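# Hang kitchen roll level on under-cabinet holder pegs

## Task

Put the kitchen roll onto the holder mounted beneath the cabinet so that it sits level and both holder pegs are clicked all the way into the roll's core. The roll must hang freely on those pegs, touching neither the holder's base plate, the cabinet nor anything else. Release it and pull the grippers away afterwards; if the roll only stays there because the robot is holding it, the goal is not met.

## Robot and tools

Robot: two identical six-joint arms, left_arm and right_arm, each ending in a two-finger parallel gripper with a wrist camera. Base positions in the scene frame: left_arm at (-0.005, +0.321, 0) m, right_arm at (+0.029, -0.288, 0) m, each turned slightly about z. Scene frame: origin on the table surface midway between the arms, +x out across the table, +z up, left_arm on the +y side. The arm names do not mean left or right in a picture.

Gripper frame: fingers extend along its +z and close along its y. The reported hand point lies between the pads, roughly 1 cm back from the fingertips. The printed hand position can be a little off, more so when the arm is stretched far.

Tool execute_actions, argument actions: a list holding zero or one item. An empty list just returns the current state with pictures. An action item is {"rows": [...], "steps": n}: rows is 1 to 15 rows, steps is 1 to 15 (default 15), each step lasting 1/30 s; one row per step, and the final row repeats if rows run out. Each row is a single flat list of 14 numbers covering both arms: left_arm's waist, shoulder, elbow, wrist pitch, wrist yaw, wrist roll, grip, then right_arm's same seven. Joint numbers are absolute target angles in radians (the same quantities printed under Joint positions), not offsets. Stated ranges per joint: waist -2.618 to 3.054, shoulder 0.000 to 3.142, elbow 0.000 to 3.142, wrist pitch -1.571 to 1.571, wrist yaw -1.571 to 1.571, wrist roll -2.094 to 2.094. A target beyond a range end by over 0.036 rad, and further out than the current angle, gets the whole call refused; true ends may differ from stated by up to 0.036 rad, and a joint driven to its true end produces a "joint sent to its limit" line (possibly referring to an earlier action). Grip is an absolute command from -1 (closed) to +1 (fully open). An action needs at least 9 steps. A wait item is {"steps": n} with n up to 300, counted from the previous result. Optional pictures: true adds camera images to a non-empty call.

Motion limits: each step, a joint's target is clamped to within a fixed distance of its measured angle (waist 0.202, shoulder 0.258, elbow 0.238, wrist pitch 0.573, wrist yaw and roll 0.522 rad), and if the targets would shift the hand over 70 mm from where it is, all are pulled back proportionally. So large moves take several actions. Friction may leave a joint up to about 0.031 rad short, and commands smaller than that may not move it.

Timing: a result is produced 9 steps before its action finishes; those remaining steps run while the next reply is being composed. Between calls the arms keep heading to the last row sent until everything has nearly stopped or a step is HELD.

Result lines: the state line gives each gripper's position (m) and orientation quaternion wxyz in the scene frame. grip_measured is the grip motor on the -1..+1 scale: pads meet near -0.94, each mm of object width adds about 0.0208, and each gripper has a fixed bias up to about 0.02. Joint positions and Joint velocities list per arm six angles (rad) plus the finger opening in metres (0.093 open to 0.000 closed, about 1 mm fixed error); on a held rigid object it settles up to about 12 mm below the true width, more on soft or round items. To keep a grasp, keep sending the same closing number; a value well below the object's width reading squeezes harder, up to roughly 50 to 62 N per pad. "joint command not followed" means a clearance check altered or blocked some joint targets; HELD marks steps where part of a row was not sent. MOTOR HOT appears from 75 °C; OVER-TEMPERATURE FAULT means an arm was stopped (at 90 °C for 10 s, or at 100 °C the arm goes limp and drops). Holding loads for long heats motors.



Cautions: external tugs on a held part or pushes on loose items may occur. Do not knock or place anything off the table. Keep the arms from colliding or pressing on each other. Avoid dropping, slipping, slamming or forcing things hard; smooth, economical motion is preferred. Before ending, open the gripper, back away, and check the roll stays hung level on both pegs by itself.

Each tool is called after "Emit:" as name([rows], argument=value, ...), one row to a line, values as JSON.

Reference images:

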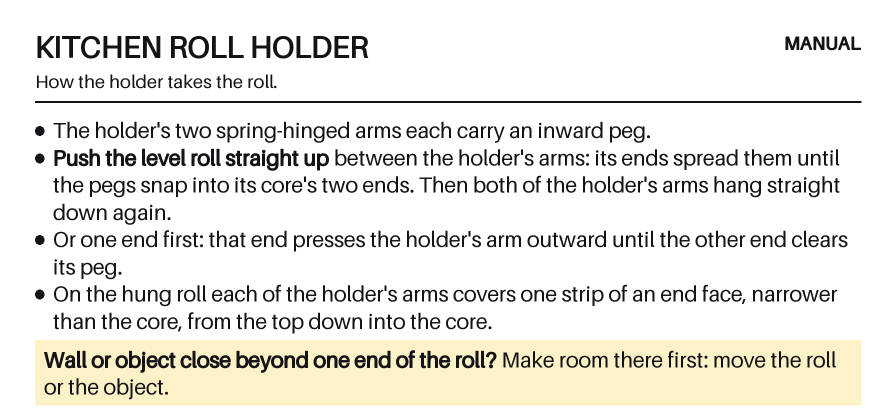

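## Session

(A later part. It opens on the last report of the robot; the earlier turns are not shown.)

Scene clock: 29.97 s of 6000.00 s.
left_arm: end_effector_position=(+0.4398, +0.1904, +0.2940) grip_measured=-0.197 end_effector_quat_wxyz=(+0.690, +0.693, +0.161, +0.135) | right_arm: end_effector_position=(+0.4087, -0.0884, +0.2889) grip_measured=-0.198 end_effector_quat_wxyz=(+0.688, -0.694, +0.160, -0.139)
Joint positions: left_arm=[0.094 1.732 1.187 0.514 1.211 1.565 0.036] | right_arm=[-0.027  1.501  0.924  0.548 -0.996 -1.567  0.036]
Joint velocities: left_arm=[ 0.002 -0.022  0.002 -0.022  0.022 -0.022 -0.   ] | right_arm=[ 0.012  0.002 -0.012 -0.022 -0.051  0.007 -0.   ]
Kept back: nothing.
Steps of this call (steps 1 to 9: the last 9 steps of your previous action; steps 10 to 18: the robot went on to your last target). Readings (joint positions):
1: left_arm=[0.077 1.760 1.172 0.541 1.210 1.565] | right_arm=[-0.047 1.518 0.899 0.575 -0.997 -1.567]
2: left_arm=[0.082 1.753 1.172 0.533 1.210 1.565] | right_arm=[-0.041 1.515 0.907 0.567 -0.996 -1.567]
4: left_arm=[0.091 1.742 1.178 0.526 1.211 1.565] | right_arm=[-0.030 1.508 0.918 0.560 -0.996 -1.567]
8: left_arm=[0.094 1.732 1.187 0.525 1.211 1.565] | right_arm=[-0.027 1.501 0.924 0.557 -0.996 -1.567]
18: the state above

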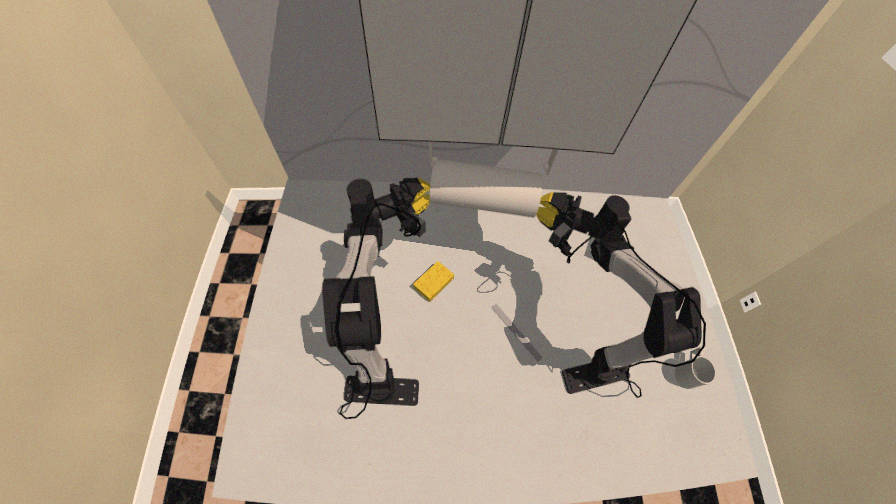

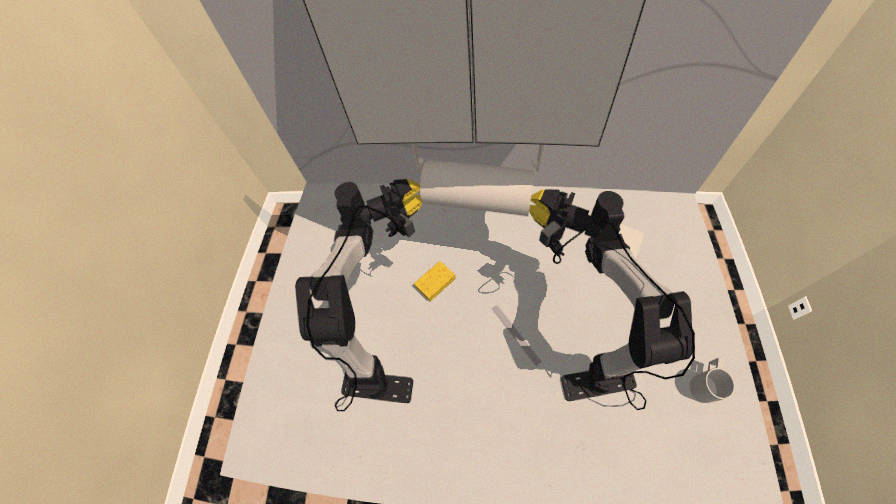

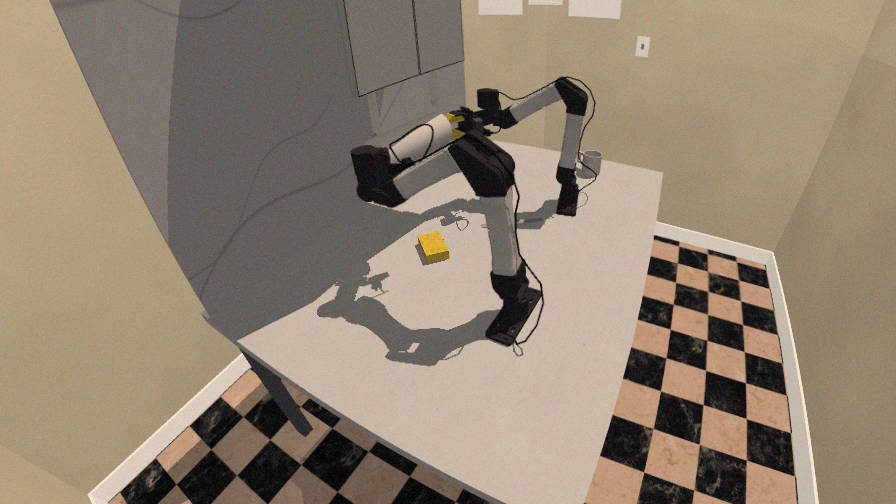

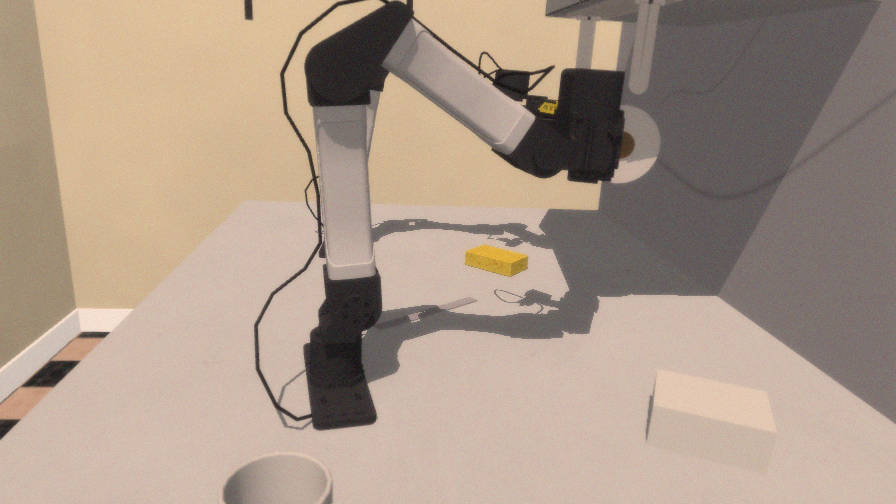

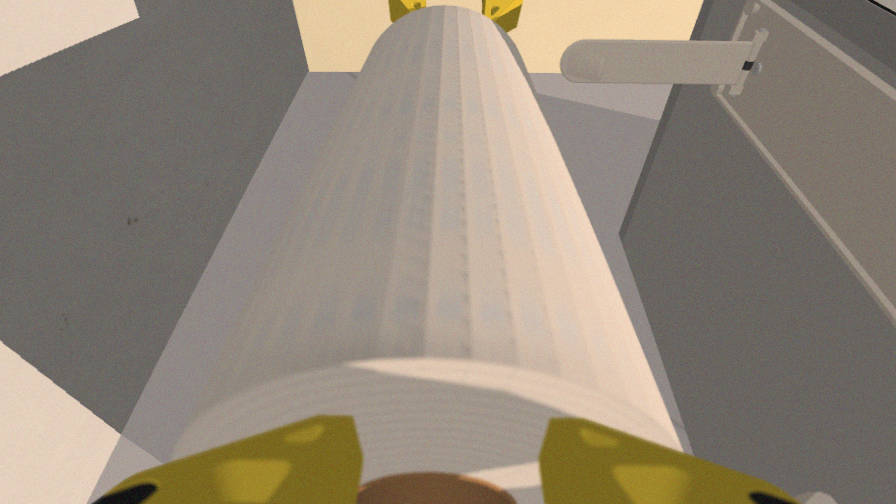

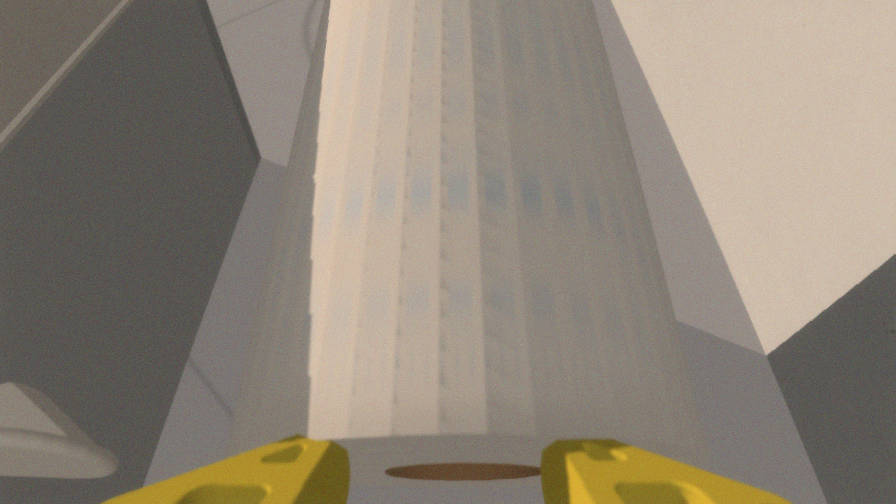

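Emit:
execute_actions([
  {"rows":[[0,1.69,1.17,0.53,1.36,1.57,-0.2,0.045,1.51,0.965,0.57,-1.07,-1.57,-0.2],[0,1.68,1.17,0.53,1.36,1.57,-0.2,0.045,1.51,0.965,0.57,-1.07,-1.57,-0.2],[-0.005,1.67,1.16,0.525,1.36,1.57,-0.2,0.04,1.52,0.975,0.58,-1.07,-1.57,-0.2],[-0.005,1.66,1.16,0.52,1.36,1.57,-0.2,0.035,1.52,0.975,0.58,-1.07,-1.57,-0.2],[-0.01,1.65,1.15,0.52,1.36,1.57,-0.2,0.03,1.53,0.985,0.585,-1.07,-1.57,-0.2],[-0.015,1.64,1.15,0.515,1.36,1.57,-0.2,0.025,1.53,0.985,0.585,-1.07,-1.57,-0.2],[-0.015,1.63,1.14,0.515,1.36,1.57,-0.2,0.025,1.54,0.995,0.585,-1.07,-1.57,-0.2]]},
])

Emit:
execute_actions([
  {"steps":18},
], pictures=true)

Emit:
zoom_image(camera="cam_head_left", region=[390,130,590,230])

Scene clock: 31.03 s of 6000.00 s.
left_arm: end_effector_position=(+0.4315, +0.1893, +0.2996) grip_measured=-0.197 end_effector_quat_wxyz=(+0.690, +0.692, +0.159, +0.136) | right_arm: end_effector_position=(+0.4116, -0.0902, +0.2953) grip_measured=-0.198 end_effector_quat_wxyz=(+0.689, -0.692, +0.157, -0.146)
Joint positions: left_arm=[0.092 1.696 1.166 0.503 1.209 1.565 0.036] | right_arm=[-0.032  1.502  0.942  0.548 -0.995 -1.567  0.036]
Joint velocities: left_arm=[-0.046 -0.31  -0.134 -0.095 -0.022  0.007 -0.   ] | right_arm=[-0.1    0.051  0.193  0.11  -0.022 -0.007 -0.001]
Steps of this call (steps 1 to 15: the robot went on to your last target; steps 16 to 26: nothing new was sent; steps 27 to 32: the first 6 steps of this action). Readings (joint positions):
27: left_arm=[0.094 1.732 1.187 0.512 1.211 1.565] | right_arm=[-0.027 1.501 0.924 0.547 -0.996 -1.567]
28: left_arm=[0.094 1.730 1.187 0.511 1.211 1.565] | right_arm=[-0.027 1.501 0.924 0.547 -0.996 -1.567]
30: left_arm=[0.094 1.717 1.177 0.507 1.209 1.565] | right_arm=[-0.027 1.501 0.929 0.547 -0.995 -1.567]
32: the state above

Scene clock: 31.63 s of 6000.00 s.
left_arm: end_effector_position=(+0.4152, +0.1807, +0.3114) grip_measured=-0.197 end_effector_quat_wxyz=(+0.695, +0.695, +0.135, +0.127) | right_arm: end_effector_position=(+0.4272, -0.1001, +0.2990) grip_measured=-0.198 end_effector_quat_wxyz=(+0.686, -0.685, +0.175, -0.171)
Joint positions: left_arm=[0.079 1.653 1.154 0.494 1.243 1.565 0.036] | right_arm=[-0.051  1.521  0.965  0.557 -0.951 -1.564  0.036]
Joint velocities: left_arm=[-0.012 -0.012 -0.012  0.022  0.081 -0.051 -0.   ] | right_arm=[-0.007 -0.002 -0.002 -0.022  0.007 -0.11  -0.   ]
Kept back: nothing.
Steps of this call (steps 1 to 9: the last 9 steps of your previous action; steps 10 to 18: the robot went on to your last target). Readings (joint positions):
1: left_arm=[0.090 1.685 1.161 0.502 1.209 1.565] | right_arm=[-0.036 1.506 0.949 0.548 -0.994 -1.567]
2: left_arm=[0.088 1.673 1.156 0.501 1.210 1.565] | right_arm=[-0.040 1.510 0.956 0.550 -0.991 -1.567]
4: left_arm=[0.083 1.659 1.154 0.501 1.216 1.565] | right_arm=[-0.047 1.517 0.964 0.553 -0.981 -1.567]
8: left_arm=[0.079 1.653 1.154 0.499 1.228 1.565] | right_arm=[-0.051 1.520 0.965 0.557 -0.965 -1.565]
18: the state above

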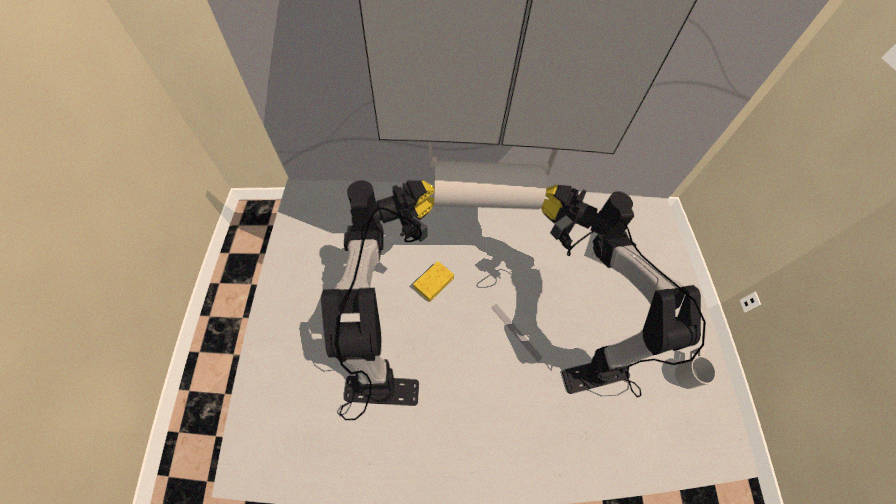

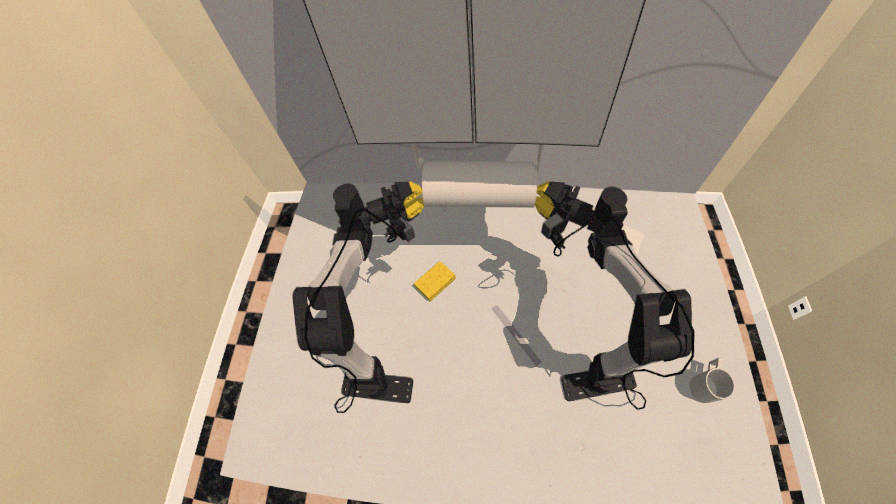

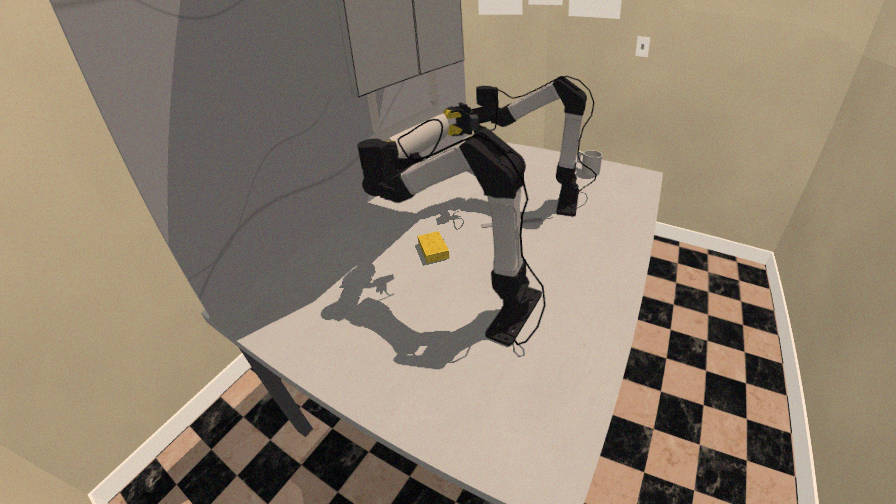

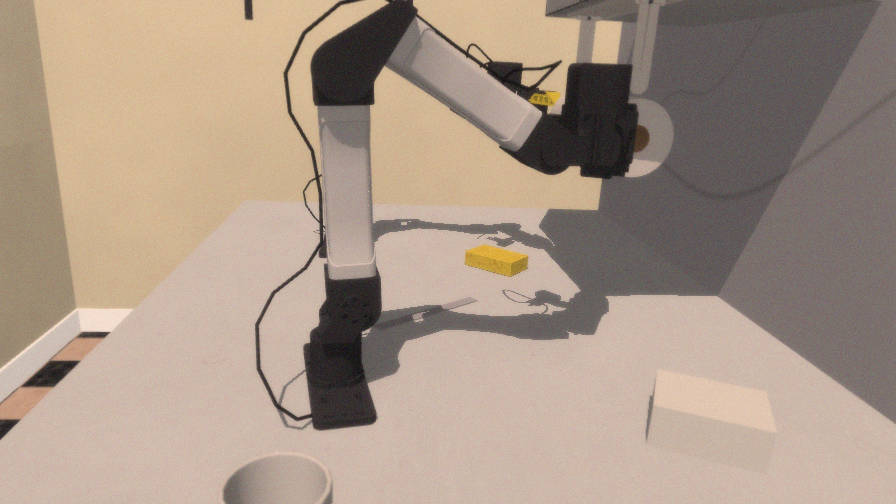

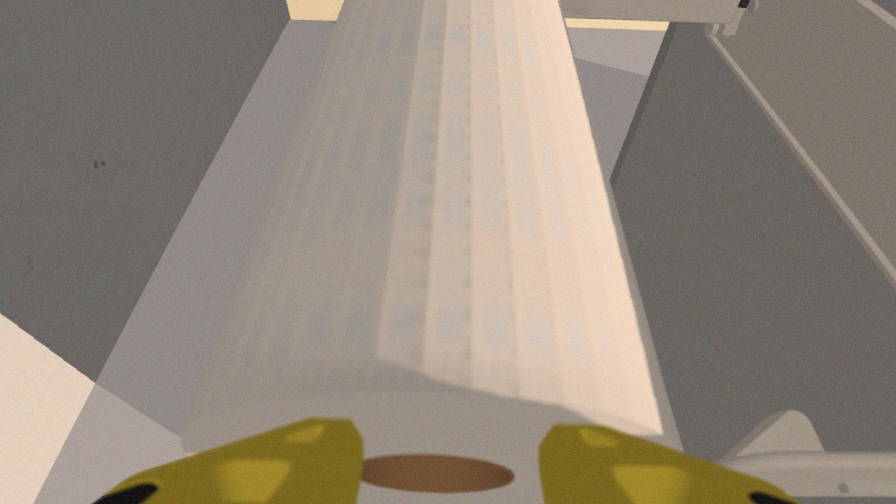

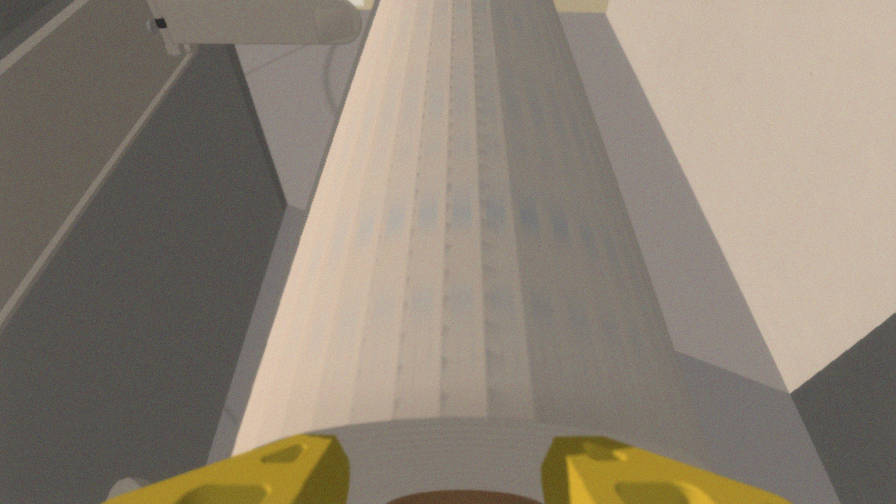

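Region (390, 130, 590, 230) of cam_head_left's 896x504 image, scaled by 2.520, with more detail than that image has.

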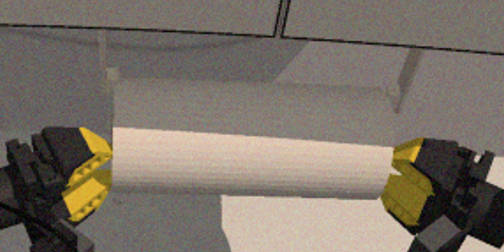

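Emit:
execute_actions([
  {"rows":[[-0.005,1.65,1.16,0.515,1.34,1.57,-0.2,0.04,1.52,0.995,0.585,-1.08,-1.57,-0.2],[0,1.65,1.17,0.515,1.34,1.57,-0.2,0.047,1.51,0.995,0.585,-1.08,-1.57,-0.2],[0,1.65,1.18,0.515,1.34,1.57,-0.2,0.047,1.5,0.995,0.585,-1.08,-1.57,-0.2],[0,1.65,1.18,0.515,1.34,1.57,-0.2,0.047,1.5,0.995,0.585,-1.08,-1.57,-0.2],[0,1.65,1.18,0.515,1.34,1.57,-0.2,0.047,1.5,0.995,0.585,-1.08,-1.57,-0.2],[0,1.65,1.19,0.51,1.34,1.57,-0.2,0.047,1.5,1.005,0.575,-1.08,-1.57,-0.2],[0,1.65,1.2,0.5,1.34,1.57,-0.2,0.047,1.497,1.015,0.563,-1.08,-1.57,-0.2],[0,1.65,1.21,0.49,1.34,1.57,-0.2,0.047,1.494,1.025,0.551,-1.08,-1.57,-0.2],[0,1.65,1.22,0.48,1.34,1.57,-0.2,0.047,1.491,1.035,0.539,-1.08,-1.57,-0.2],[0,1.65,1.23,0.47,1.34,1.57,-0.2,0.047,1.488,1.045,0.527,-1.08,-1.57,-0.2],[0,1.65,1.24,0.46,1.34,1.57,-0.2,0.047,1.485,1.055,0.515,-1.08,-1.57,-0.2],[0,1.65,1.25,0.45,1.34,1.57,-0.2,0.047,1.482,1.065,0.503,-1.08,-1.57,-0.2],[0,1.65,1.26,0.44,1.34,1.57,-0.2,0.047,1.479,1.075,0.491,-1.08,-1.57,-0.2],[0,1.65,1.27,0.43,1.34,1.57,-0.2,0.047,1.476,1.085,0.479,-1.08,-1.57,-0.2],[0,1.65,1.28,0.42,1.34,1.57,-0.2,0.047,1.473,1.095,0.467,-1.08,-1.57,-0.2]]},
])

Emit:
execute_actions([
  {"steps":20},
], pictures=true)

Emit:
zoom_image(camera="cam_head_left", region=[390,130,590,230])

Scene clock: 33.07 s of 6000.00 s.
left_arm: end_effector_position=(+0.4148, +0.1806, +0.3112) grip_measured=-0.197 end_effector_quat_wxyz=(+0.695, +0.695, +0.135, +0.126) | right_arm: end_effector_position=(+0.4279, -0.1000, +0.2988) grip_measured=-0.198 end_effector_quat_wxyz=(+0.686, -0.685, +0.177, -0.172)
Joint positions: left_arm=[0.079 1.653 1.154 0.493 1.246 1.565 0.036] | right_arm=[-0.05   1.522  0.965  0.557 -0.945 -1.564  0.036]
Joint velocities: left_arm=[ 0.007  0.007 -0.002 -0.037 -0.007 -0.007  0.003] | right_arm=[ 0.022 -0.012 -0.002  0.022 -0.007  0.095 -0.   ]
Steps of this call (steps 1 to 30: the robot went on to your last target; steps 31 to 37: nothing new was sent; steps 38 to 43: the first 6 steps of this action). Readings (joint positions):
38: left_arm=[0.079 1.653 1.154 0.493 1.251 1.565] | right_arm=[-0.051 1.522 0.965 0.557 -0.945 -1.564]
39: left_arm=[0.079 1.653 1.154 0.493 1.251 1.565] | right_arm=[-0.050 1.522 0.965 0.557 -0.945 -1.564]
41: left_arm=[0.079 1.653 1.154 0.493 1.248 1.565] | right_arm=[-0.050 1.522 0.965 0.557 -0.945 -1.564]
43: the state above

Scene clock: 33.73 s of 6000.00 s.
left_arm: end_effector_position=(+0.4221, +0.1834, +0.3305) grip_measured=-0.197 end_effector_quat_wxyz=(+0.693, +0.695, +0.146, +0.124) | right_arm: end_effector_position=(+0.4275, -0.0971, +0.3201) grip_measured=-0.198 end_effector_quat_wxyz=(+0.683, -0.689, +0.183, -0.159)
Joint positions: left_arm=[0.083 1.654 1.243 0.385 1.235 1.565 0.036] | right_arm=[-0.044  1.501  1.053  0.42  -0.95  -1.563  0.036]
Joint velocities: left_arm=[-0.007 -0.007 -0.002 -0.051 -0.081  0.022 -0.   ] | right_arm=[-0.002 -0.017  0.007 -0.037  0.007  0.007 -0.001]
Kept back: nothing.
Steps of this call (steps 1 to 9: the last 9 steps of your previous action; steps 10 to 20: the robot went on to your last target). Readings (joint positions):
1: left_arm=[0.079 1.653 1.156 0.489 1.245 1.565] | right_arm=[-0.050 1.522 0.968 0.554 -0.945 -1.564]
2: left_arm=[0.079 1.653 1.161 0.482 1.245 1.565] | right_arm=[-0.050 1.522 0.974 0.547 -0.945 -1.563]
4: left_arm=[0.079 1.654 1.179 0.470 1.244 1.565] | right_arm=[-0.050 1.520 0.993 0.533 -0.945 -1.563]
8: left_arm=[0.082 1.654 1.222 0.439 1.240 1.565] | right_arm=[-0.045 1.507 1.031 0.485 -0.945 -1.563]
20: the state above

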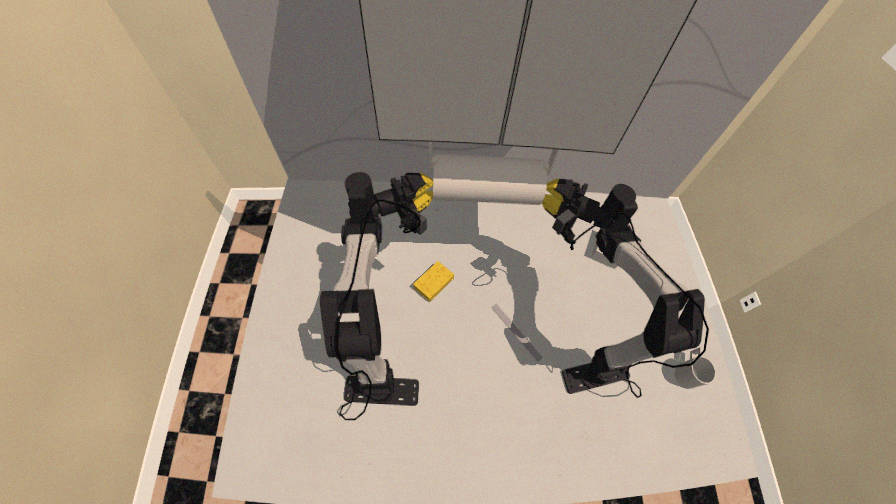

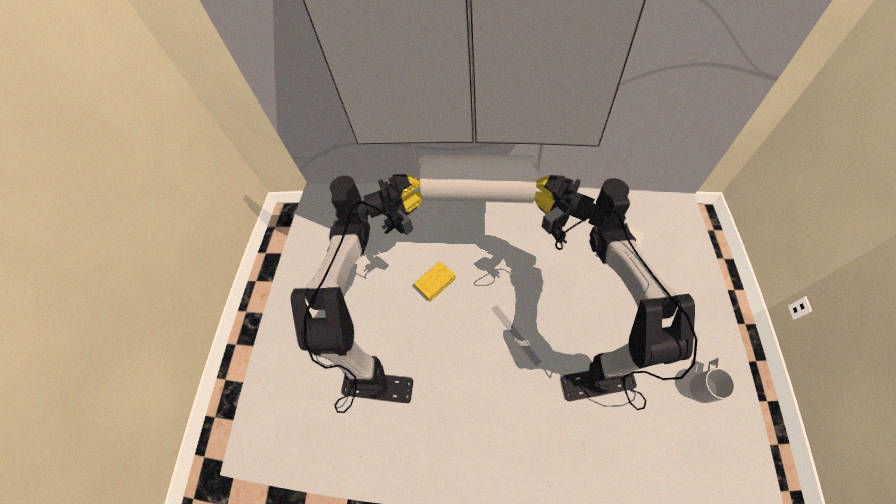

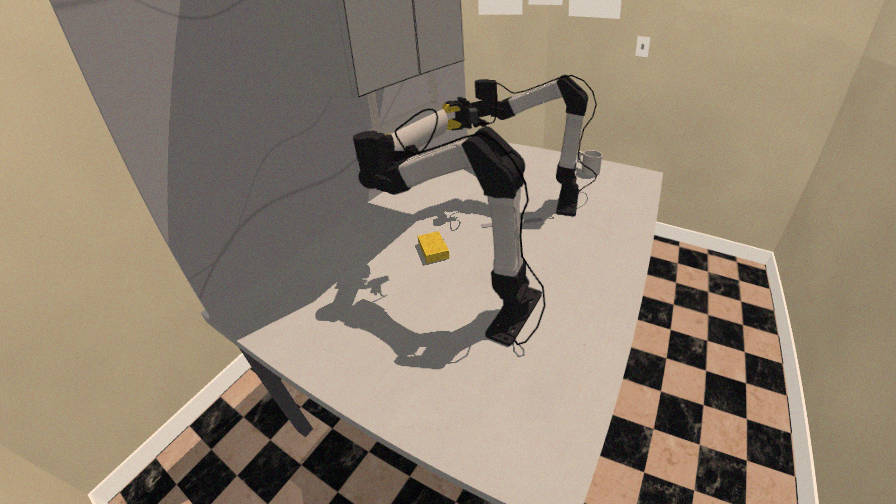

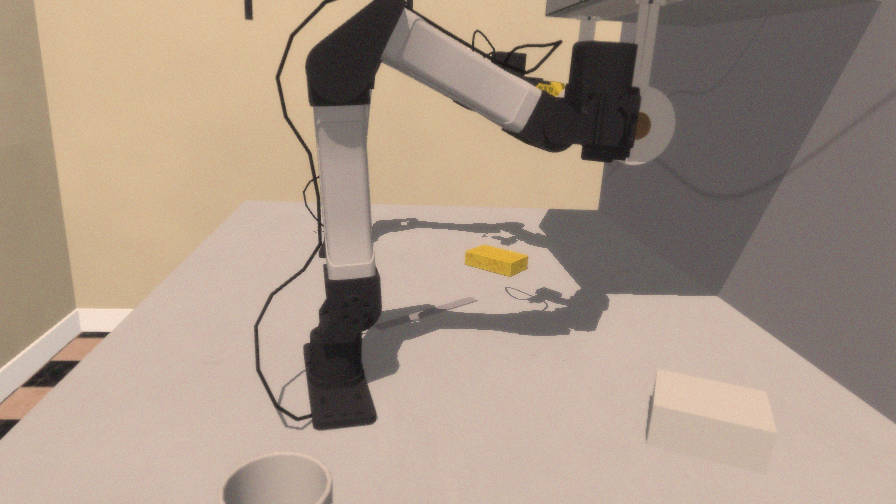

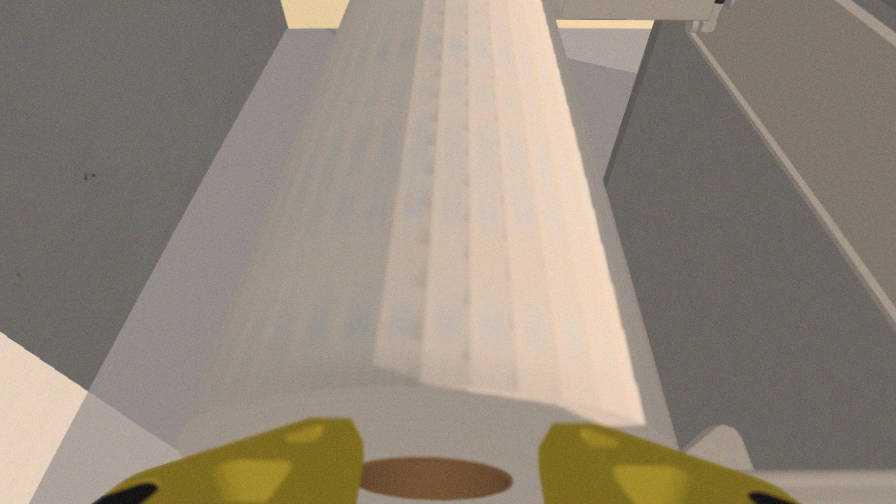

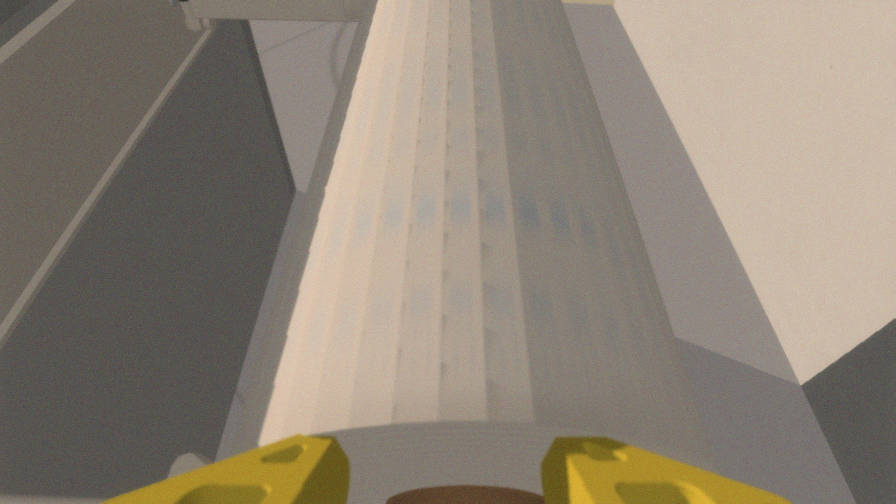

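Region (390, 130, 590, 230) of cam_head_left's 896x504 image, scaled by 2.520, with more detail than that image has.

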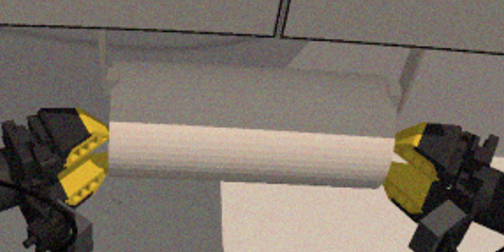

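Emit:
execute_actions([
  {"rows":[[-0.015,1.645,1.29,0.43,1.36,1.57,-0.2,0.065,1.472,1.105,0.48,-1.1,-1.57,-0.2],[-0.015,1.645,1.3,0.425,1.36,1.57,-0.2,0.065,1.47,1.114,0.475,-1.1,-1.57,-0.2],[-0.015,1.64,1.31,0.42,1.36,1.57,-0.2,0.065,1.468,1.123,0.47,-1.1,-1.57,-0.2],[-0.015,1.64,1.32,0.41,1.36,1.57,-0.2,0.065,1.466,1.132,0.46,-1.1,-1.57,-0.2],[-0.015,1.64,1.33,0.4,1.36,1.57,-0.2,0.065,1.464,1.141,0.45,-1.1,-1.57,-0.2],[-0.015,1.635,1.34,0.39,1.36,1.57,-0.2,0.065,1.462,1.15,0.44,-1.1,-1.57,-0.2],[-0.015,1.635,1.35,0.38,1.36,1.57,-0.2,0.065,1.46,1.159,0.43,-1.1,-1.57,-0.2],[-0.015,1.635,1.36,0.37,1.36,1.57,-0.2,0.065,1.458,1.168,0.42,-1.1,-1.57,-0.2],[-0.015,1.63,1.37,0.36,1.36,1.57,-0.2,0.065,1.456,1.177,0.41,-1.1,-1.57,-0.2],[-0.015,1.63,1.38,0.35,1.36,1.57,-0.2,0.065,1.454,1.186,0.4,-1.1,-1.57,-0.2],[-0.015,1.63,1.39,0.34,1.36,1.57,-0.2,0.065,1.452,1.195,0.39,-1.1,-1.57,-0.2],[-0.015,1.63,1.4,0.33,1.36,1.57,-0.2,0.065,1.45,1.204,0.38,-1.1,-1.57,-0.2],[-0.015,1.63,1.41,0.32,1.36,1.57,-0.2,0.065,1.45,1.213,0.37,-1.1,-1.57,-0.2],[-0.015,1.63,1.42,0.31,1.36,1.57,-0.2,0.065,1.45,1.222,0.36,-1.1,-1.57,-0.2],[-0.015,1.63,1.43,0.3,1.36,1.57,-0.2,0.065,1.45,1.231,0.35,-1.1,-1.57,-0.2]]},
])

Emit:
execute_actions([
  {"rows":[[-0.015,1.63,1.44,0.29,1.36,1.57,-0.2,0.065,1.45,1.24,0.335,-1.1,-1.57,-0.2],[-0.015,1.63,1.45,0.28,1.36,1.57,-0.2,0.065,1.45,1.249,0.32,-1.1,-1.57,-0.2],[-0.015,1.63,1.46,0.27,1.36,1.57,-0.2,0.065,1.45,1.258,0.305,-1.1,-1.57,-0.2],[-0.015,1.63,1.47,0.26,1.36,1.57,-0.2,0.065,1.45,1.267,0.29,-1.1,-1.57,-0.2],[-0.015,1.63,1.48,0.25,1.36,1.57,-0.2,0.065,1.45,1.275,0.28,-1.1,-1.57,-0.2]]},
])

Emit:
execute_actions([
  {"steps":15},
], pictures=true)

Scene clock: 35.40 s of 6000.00 s.
left_arm: end_effector_position=(+0.4243, +0.1836, +0.3365) grip_measured=-0.197 end_effector_quat_wxyz=(+0.692, +0.695, +0.150, +0.122) | right_arm: end_effector_position=(+0.4279, -0.0954, +0.3265) grip_measured=-0.198 end_effector_quat_wxyz=(+0.683, -0.690, +0.183, -0.155)
Joint positions: left_arm=[0.083 1.657 1.276 0.348 1.234 1.565 0.036] | right_arm=[-0.04   1.501  1.082  0.387 -0.952 -1.561  0.036]
Joint velocities: left_arm=[-0.007  0.051  0.256 -0.315 -0.037 -0.022 -0.   ] | right_arm=[ 0.007 -0.012  0.232 -0.3   -0.037 -0.007 -0.   ]
Steps of this call (steps 1 to 15: the robot went on to your last target; steps 16 to 44: nothing new was sent; steps 45 to 50: the first 6 steps of this action). Readings (joint positions):
45: left_arm=[0.083 1.654 1.245 0.382 1.235 1.565] | right_arm=[-0.042 1.501 1.053 0.419 -0.952 -1.563]
46: left_arm=[0.083 1.654 1.248 0.380 1.235 1.565] | right_arm=[-0.041 1.501 1.056 0.417 -0.952 -1.563]
48: left_arm=[0.083 1.655 1.259 0.366 1.234 1.565] | right_arm=[-0.040 1.501 1.066 0.405 -0.952 -1.562]
50: the state above

Scene clock: 35.90 s of 6000.00 s.
left_arm: end_effector_position=(+0.4280, +0.1841, +0.3818) grip_measured=-0.197 end_effector_quat_wxyz=(+0.694, +0.693, +0.134, +0.141) | right_arm: end_effector_position=(+0.4239, -0.0942, +0.3758) grip_measured=-0.199 end_effector_quat_wxyz=(+0.690, -0.685, +0.170, -0.162)
Joint positions: left_arm=[0.083 1.659 1.434 0.237 1.229 1.57  0.036] | right_arm=[-0.038  1.475  1.228  0.255 -0.958 -1.551  0.036]
Joint velocities: left_arm=[ 0.007  0.007  0.232  0.007 -0.066  0.022  0.   ] | right_arm=[ 0.017 -0.168  0.33   0.051 -0.168 -0.081 -0.001]
Steps of this call (steps 1 to 9: the last 9 steps of your previous action; steps 10 to 15: the first 6 steps of this action). Readings (joint positions):
10: left_arm=[0.083 1.659 1.381 0.264 1.230 1.568] | right_arm=[-0.040 1.499 1.159 0.279 -0.954 -1.552]
11: left_arm=[0.083 1.659 1.393 0.258 1.230 1.569] | right_arm=[-0.040 1.495 1.168 0.272 -0.955 -1.551]
13: left_arm=[0.083 1.659 1.414 0.246 1.230 1.570] | right_arm=[-0.040 1.486 1.199 0.264 -0.956 -1.551]
15: the state above

Scene clock: 36.40 s of 6000.00 s.
left_arm: end_effector_position=(+0.4280, +0.1840, +0.3886) grip_measured=-0.197 end_effector_quat_wxyz=(+0.695, +0.692, +0.129, +0.147) | right_arm: end_effector_position=(+0.4172, -0.0941, +0.3907) grip_measured=-0.199 end_effector_quat_wxyz=(+0.693, -0.682, +0.152, -0.175)
Joint positions: left_arm=[0.083 1.659 1.452 0.235 1.228 1.568 0.036] | right_arm=[-0.037  1.455  1.248  0.247 -0.966 -1.567  0.036]
Joint velocities: left_arm=[ 0.002 -0.017  0.012 -0.051  0.051 -0.051 -0.001] | right_arm=[-0.002  0.002  0.017 -0.007  0.066 -0.095 -0.001]
Kept back: nothing.
Steps of this call (steps 1 to 9: the last 9 steps of your previous action; steps 10 to 15: the robot went on to your last target). Readings (joint positions):
1: left_arm=[0.083 1.659 1.441 0.237 1.229 1.570] | right_arm=[-0.037 1.468 1.237 0.255 -0.960 -1.552]
2: left_arm=[0.083 1.659 1.447 0.237 1.229 1.570] | right_arm=[-0.037 1.462 1.243 0.255 -0.962 -1.553]
4: left_arm=[0.083 1.659 1.452 0.237 1.229 1.569] | right_arm=[-0.037 1.455 1.248 0.254 -0.965 -1.558]
8: left_arm=[0.083 1.659 1.452 0.235 1.228 1.568] | right_arm=[-0.037 1.455 1.248 0.248 -0.966 -1.564]
15: the state above

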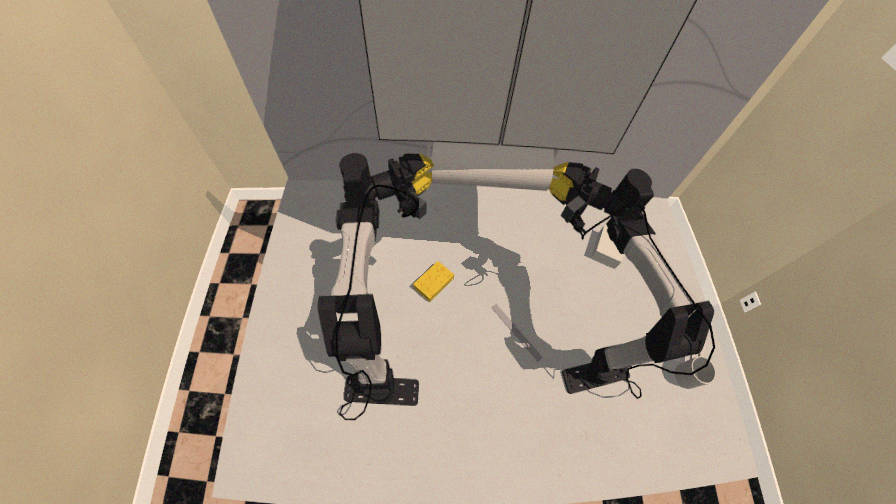

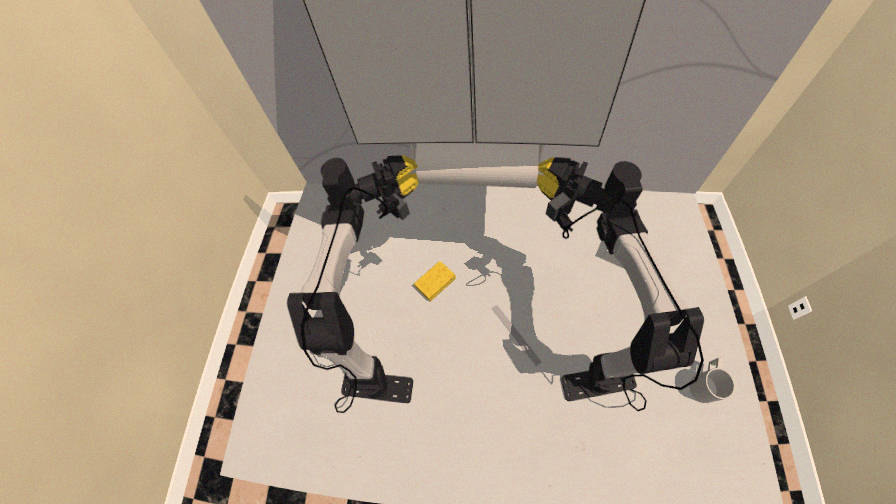

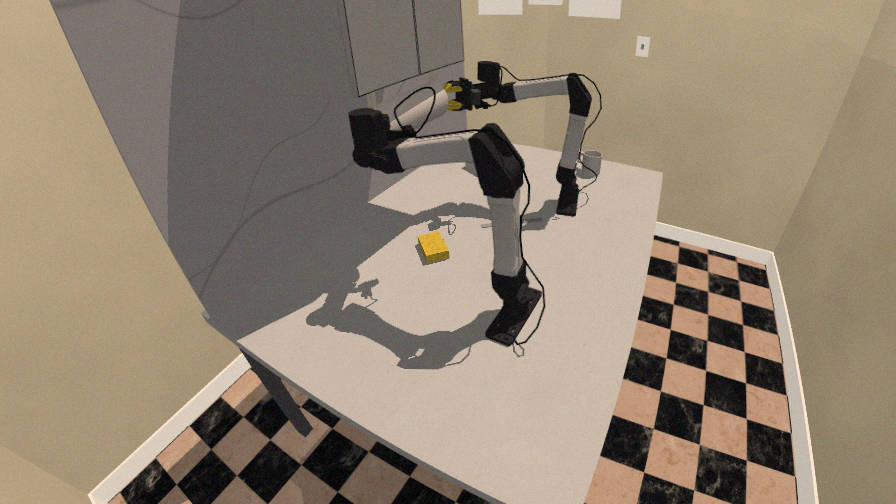

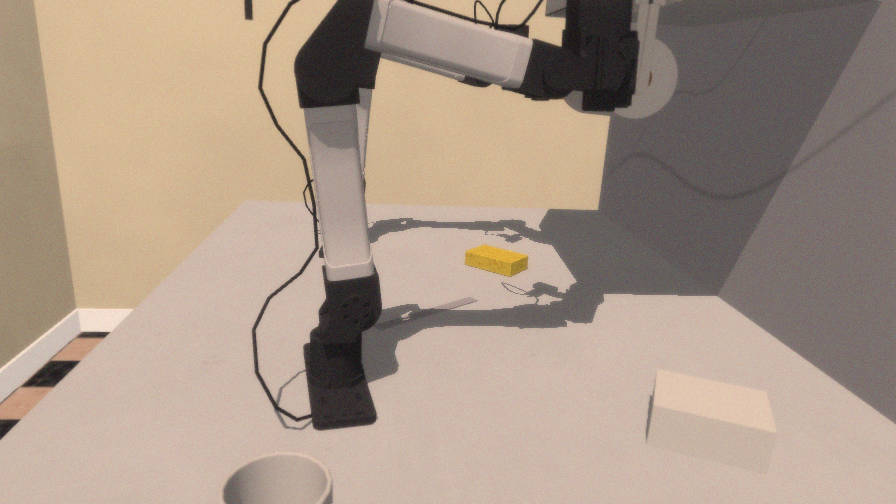

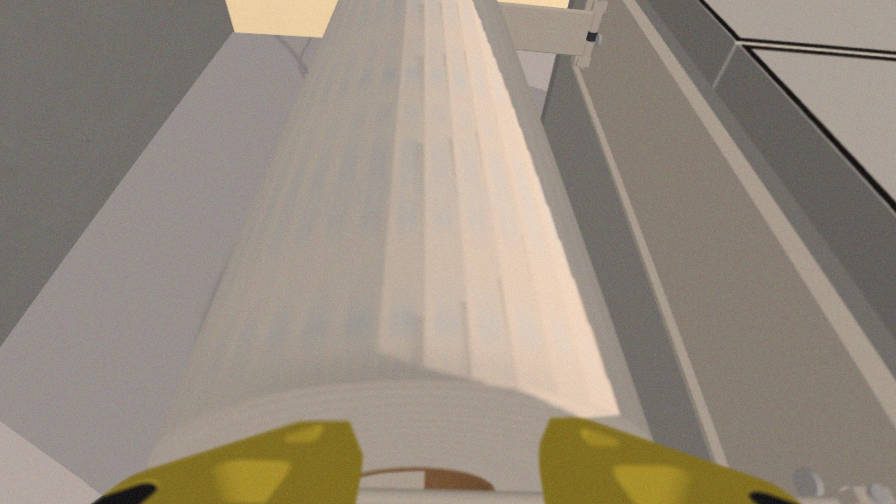

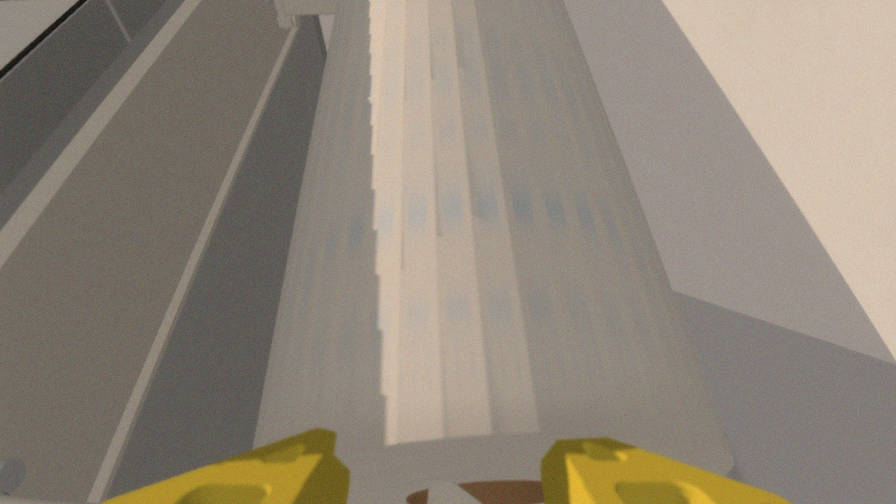

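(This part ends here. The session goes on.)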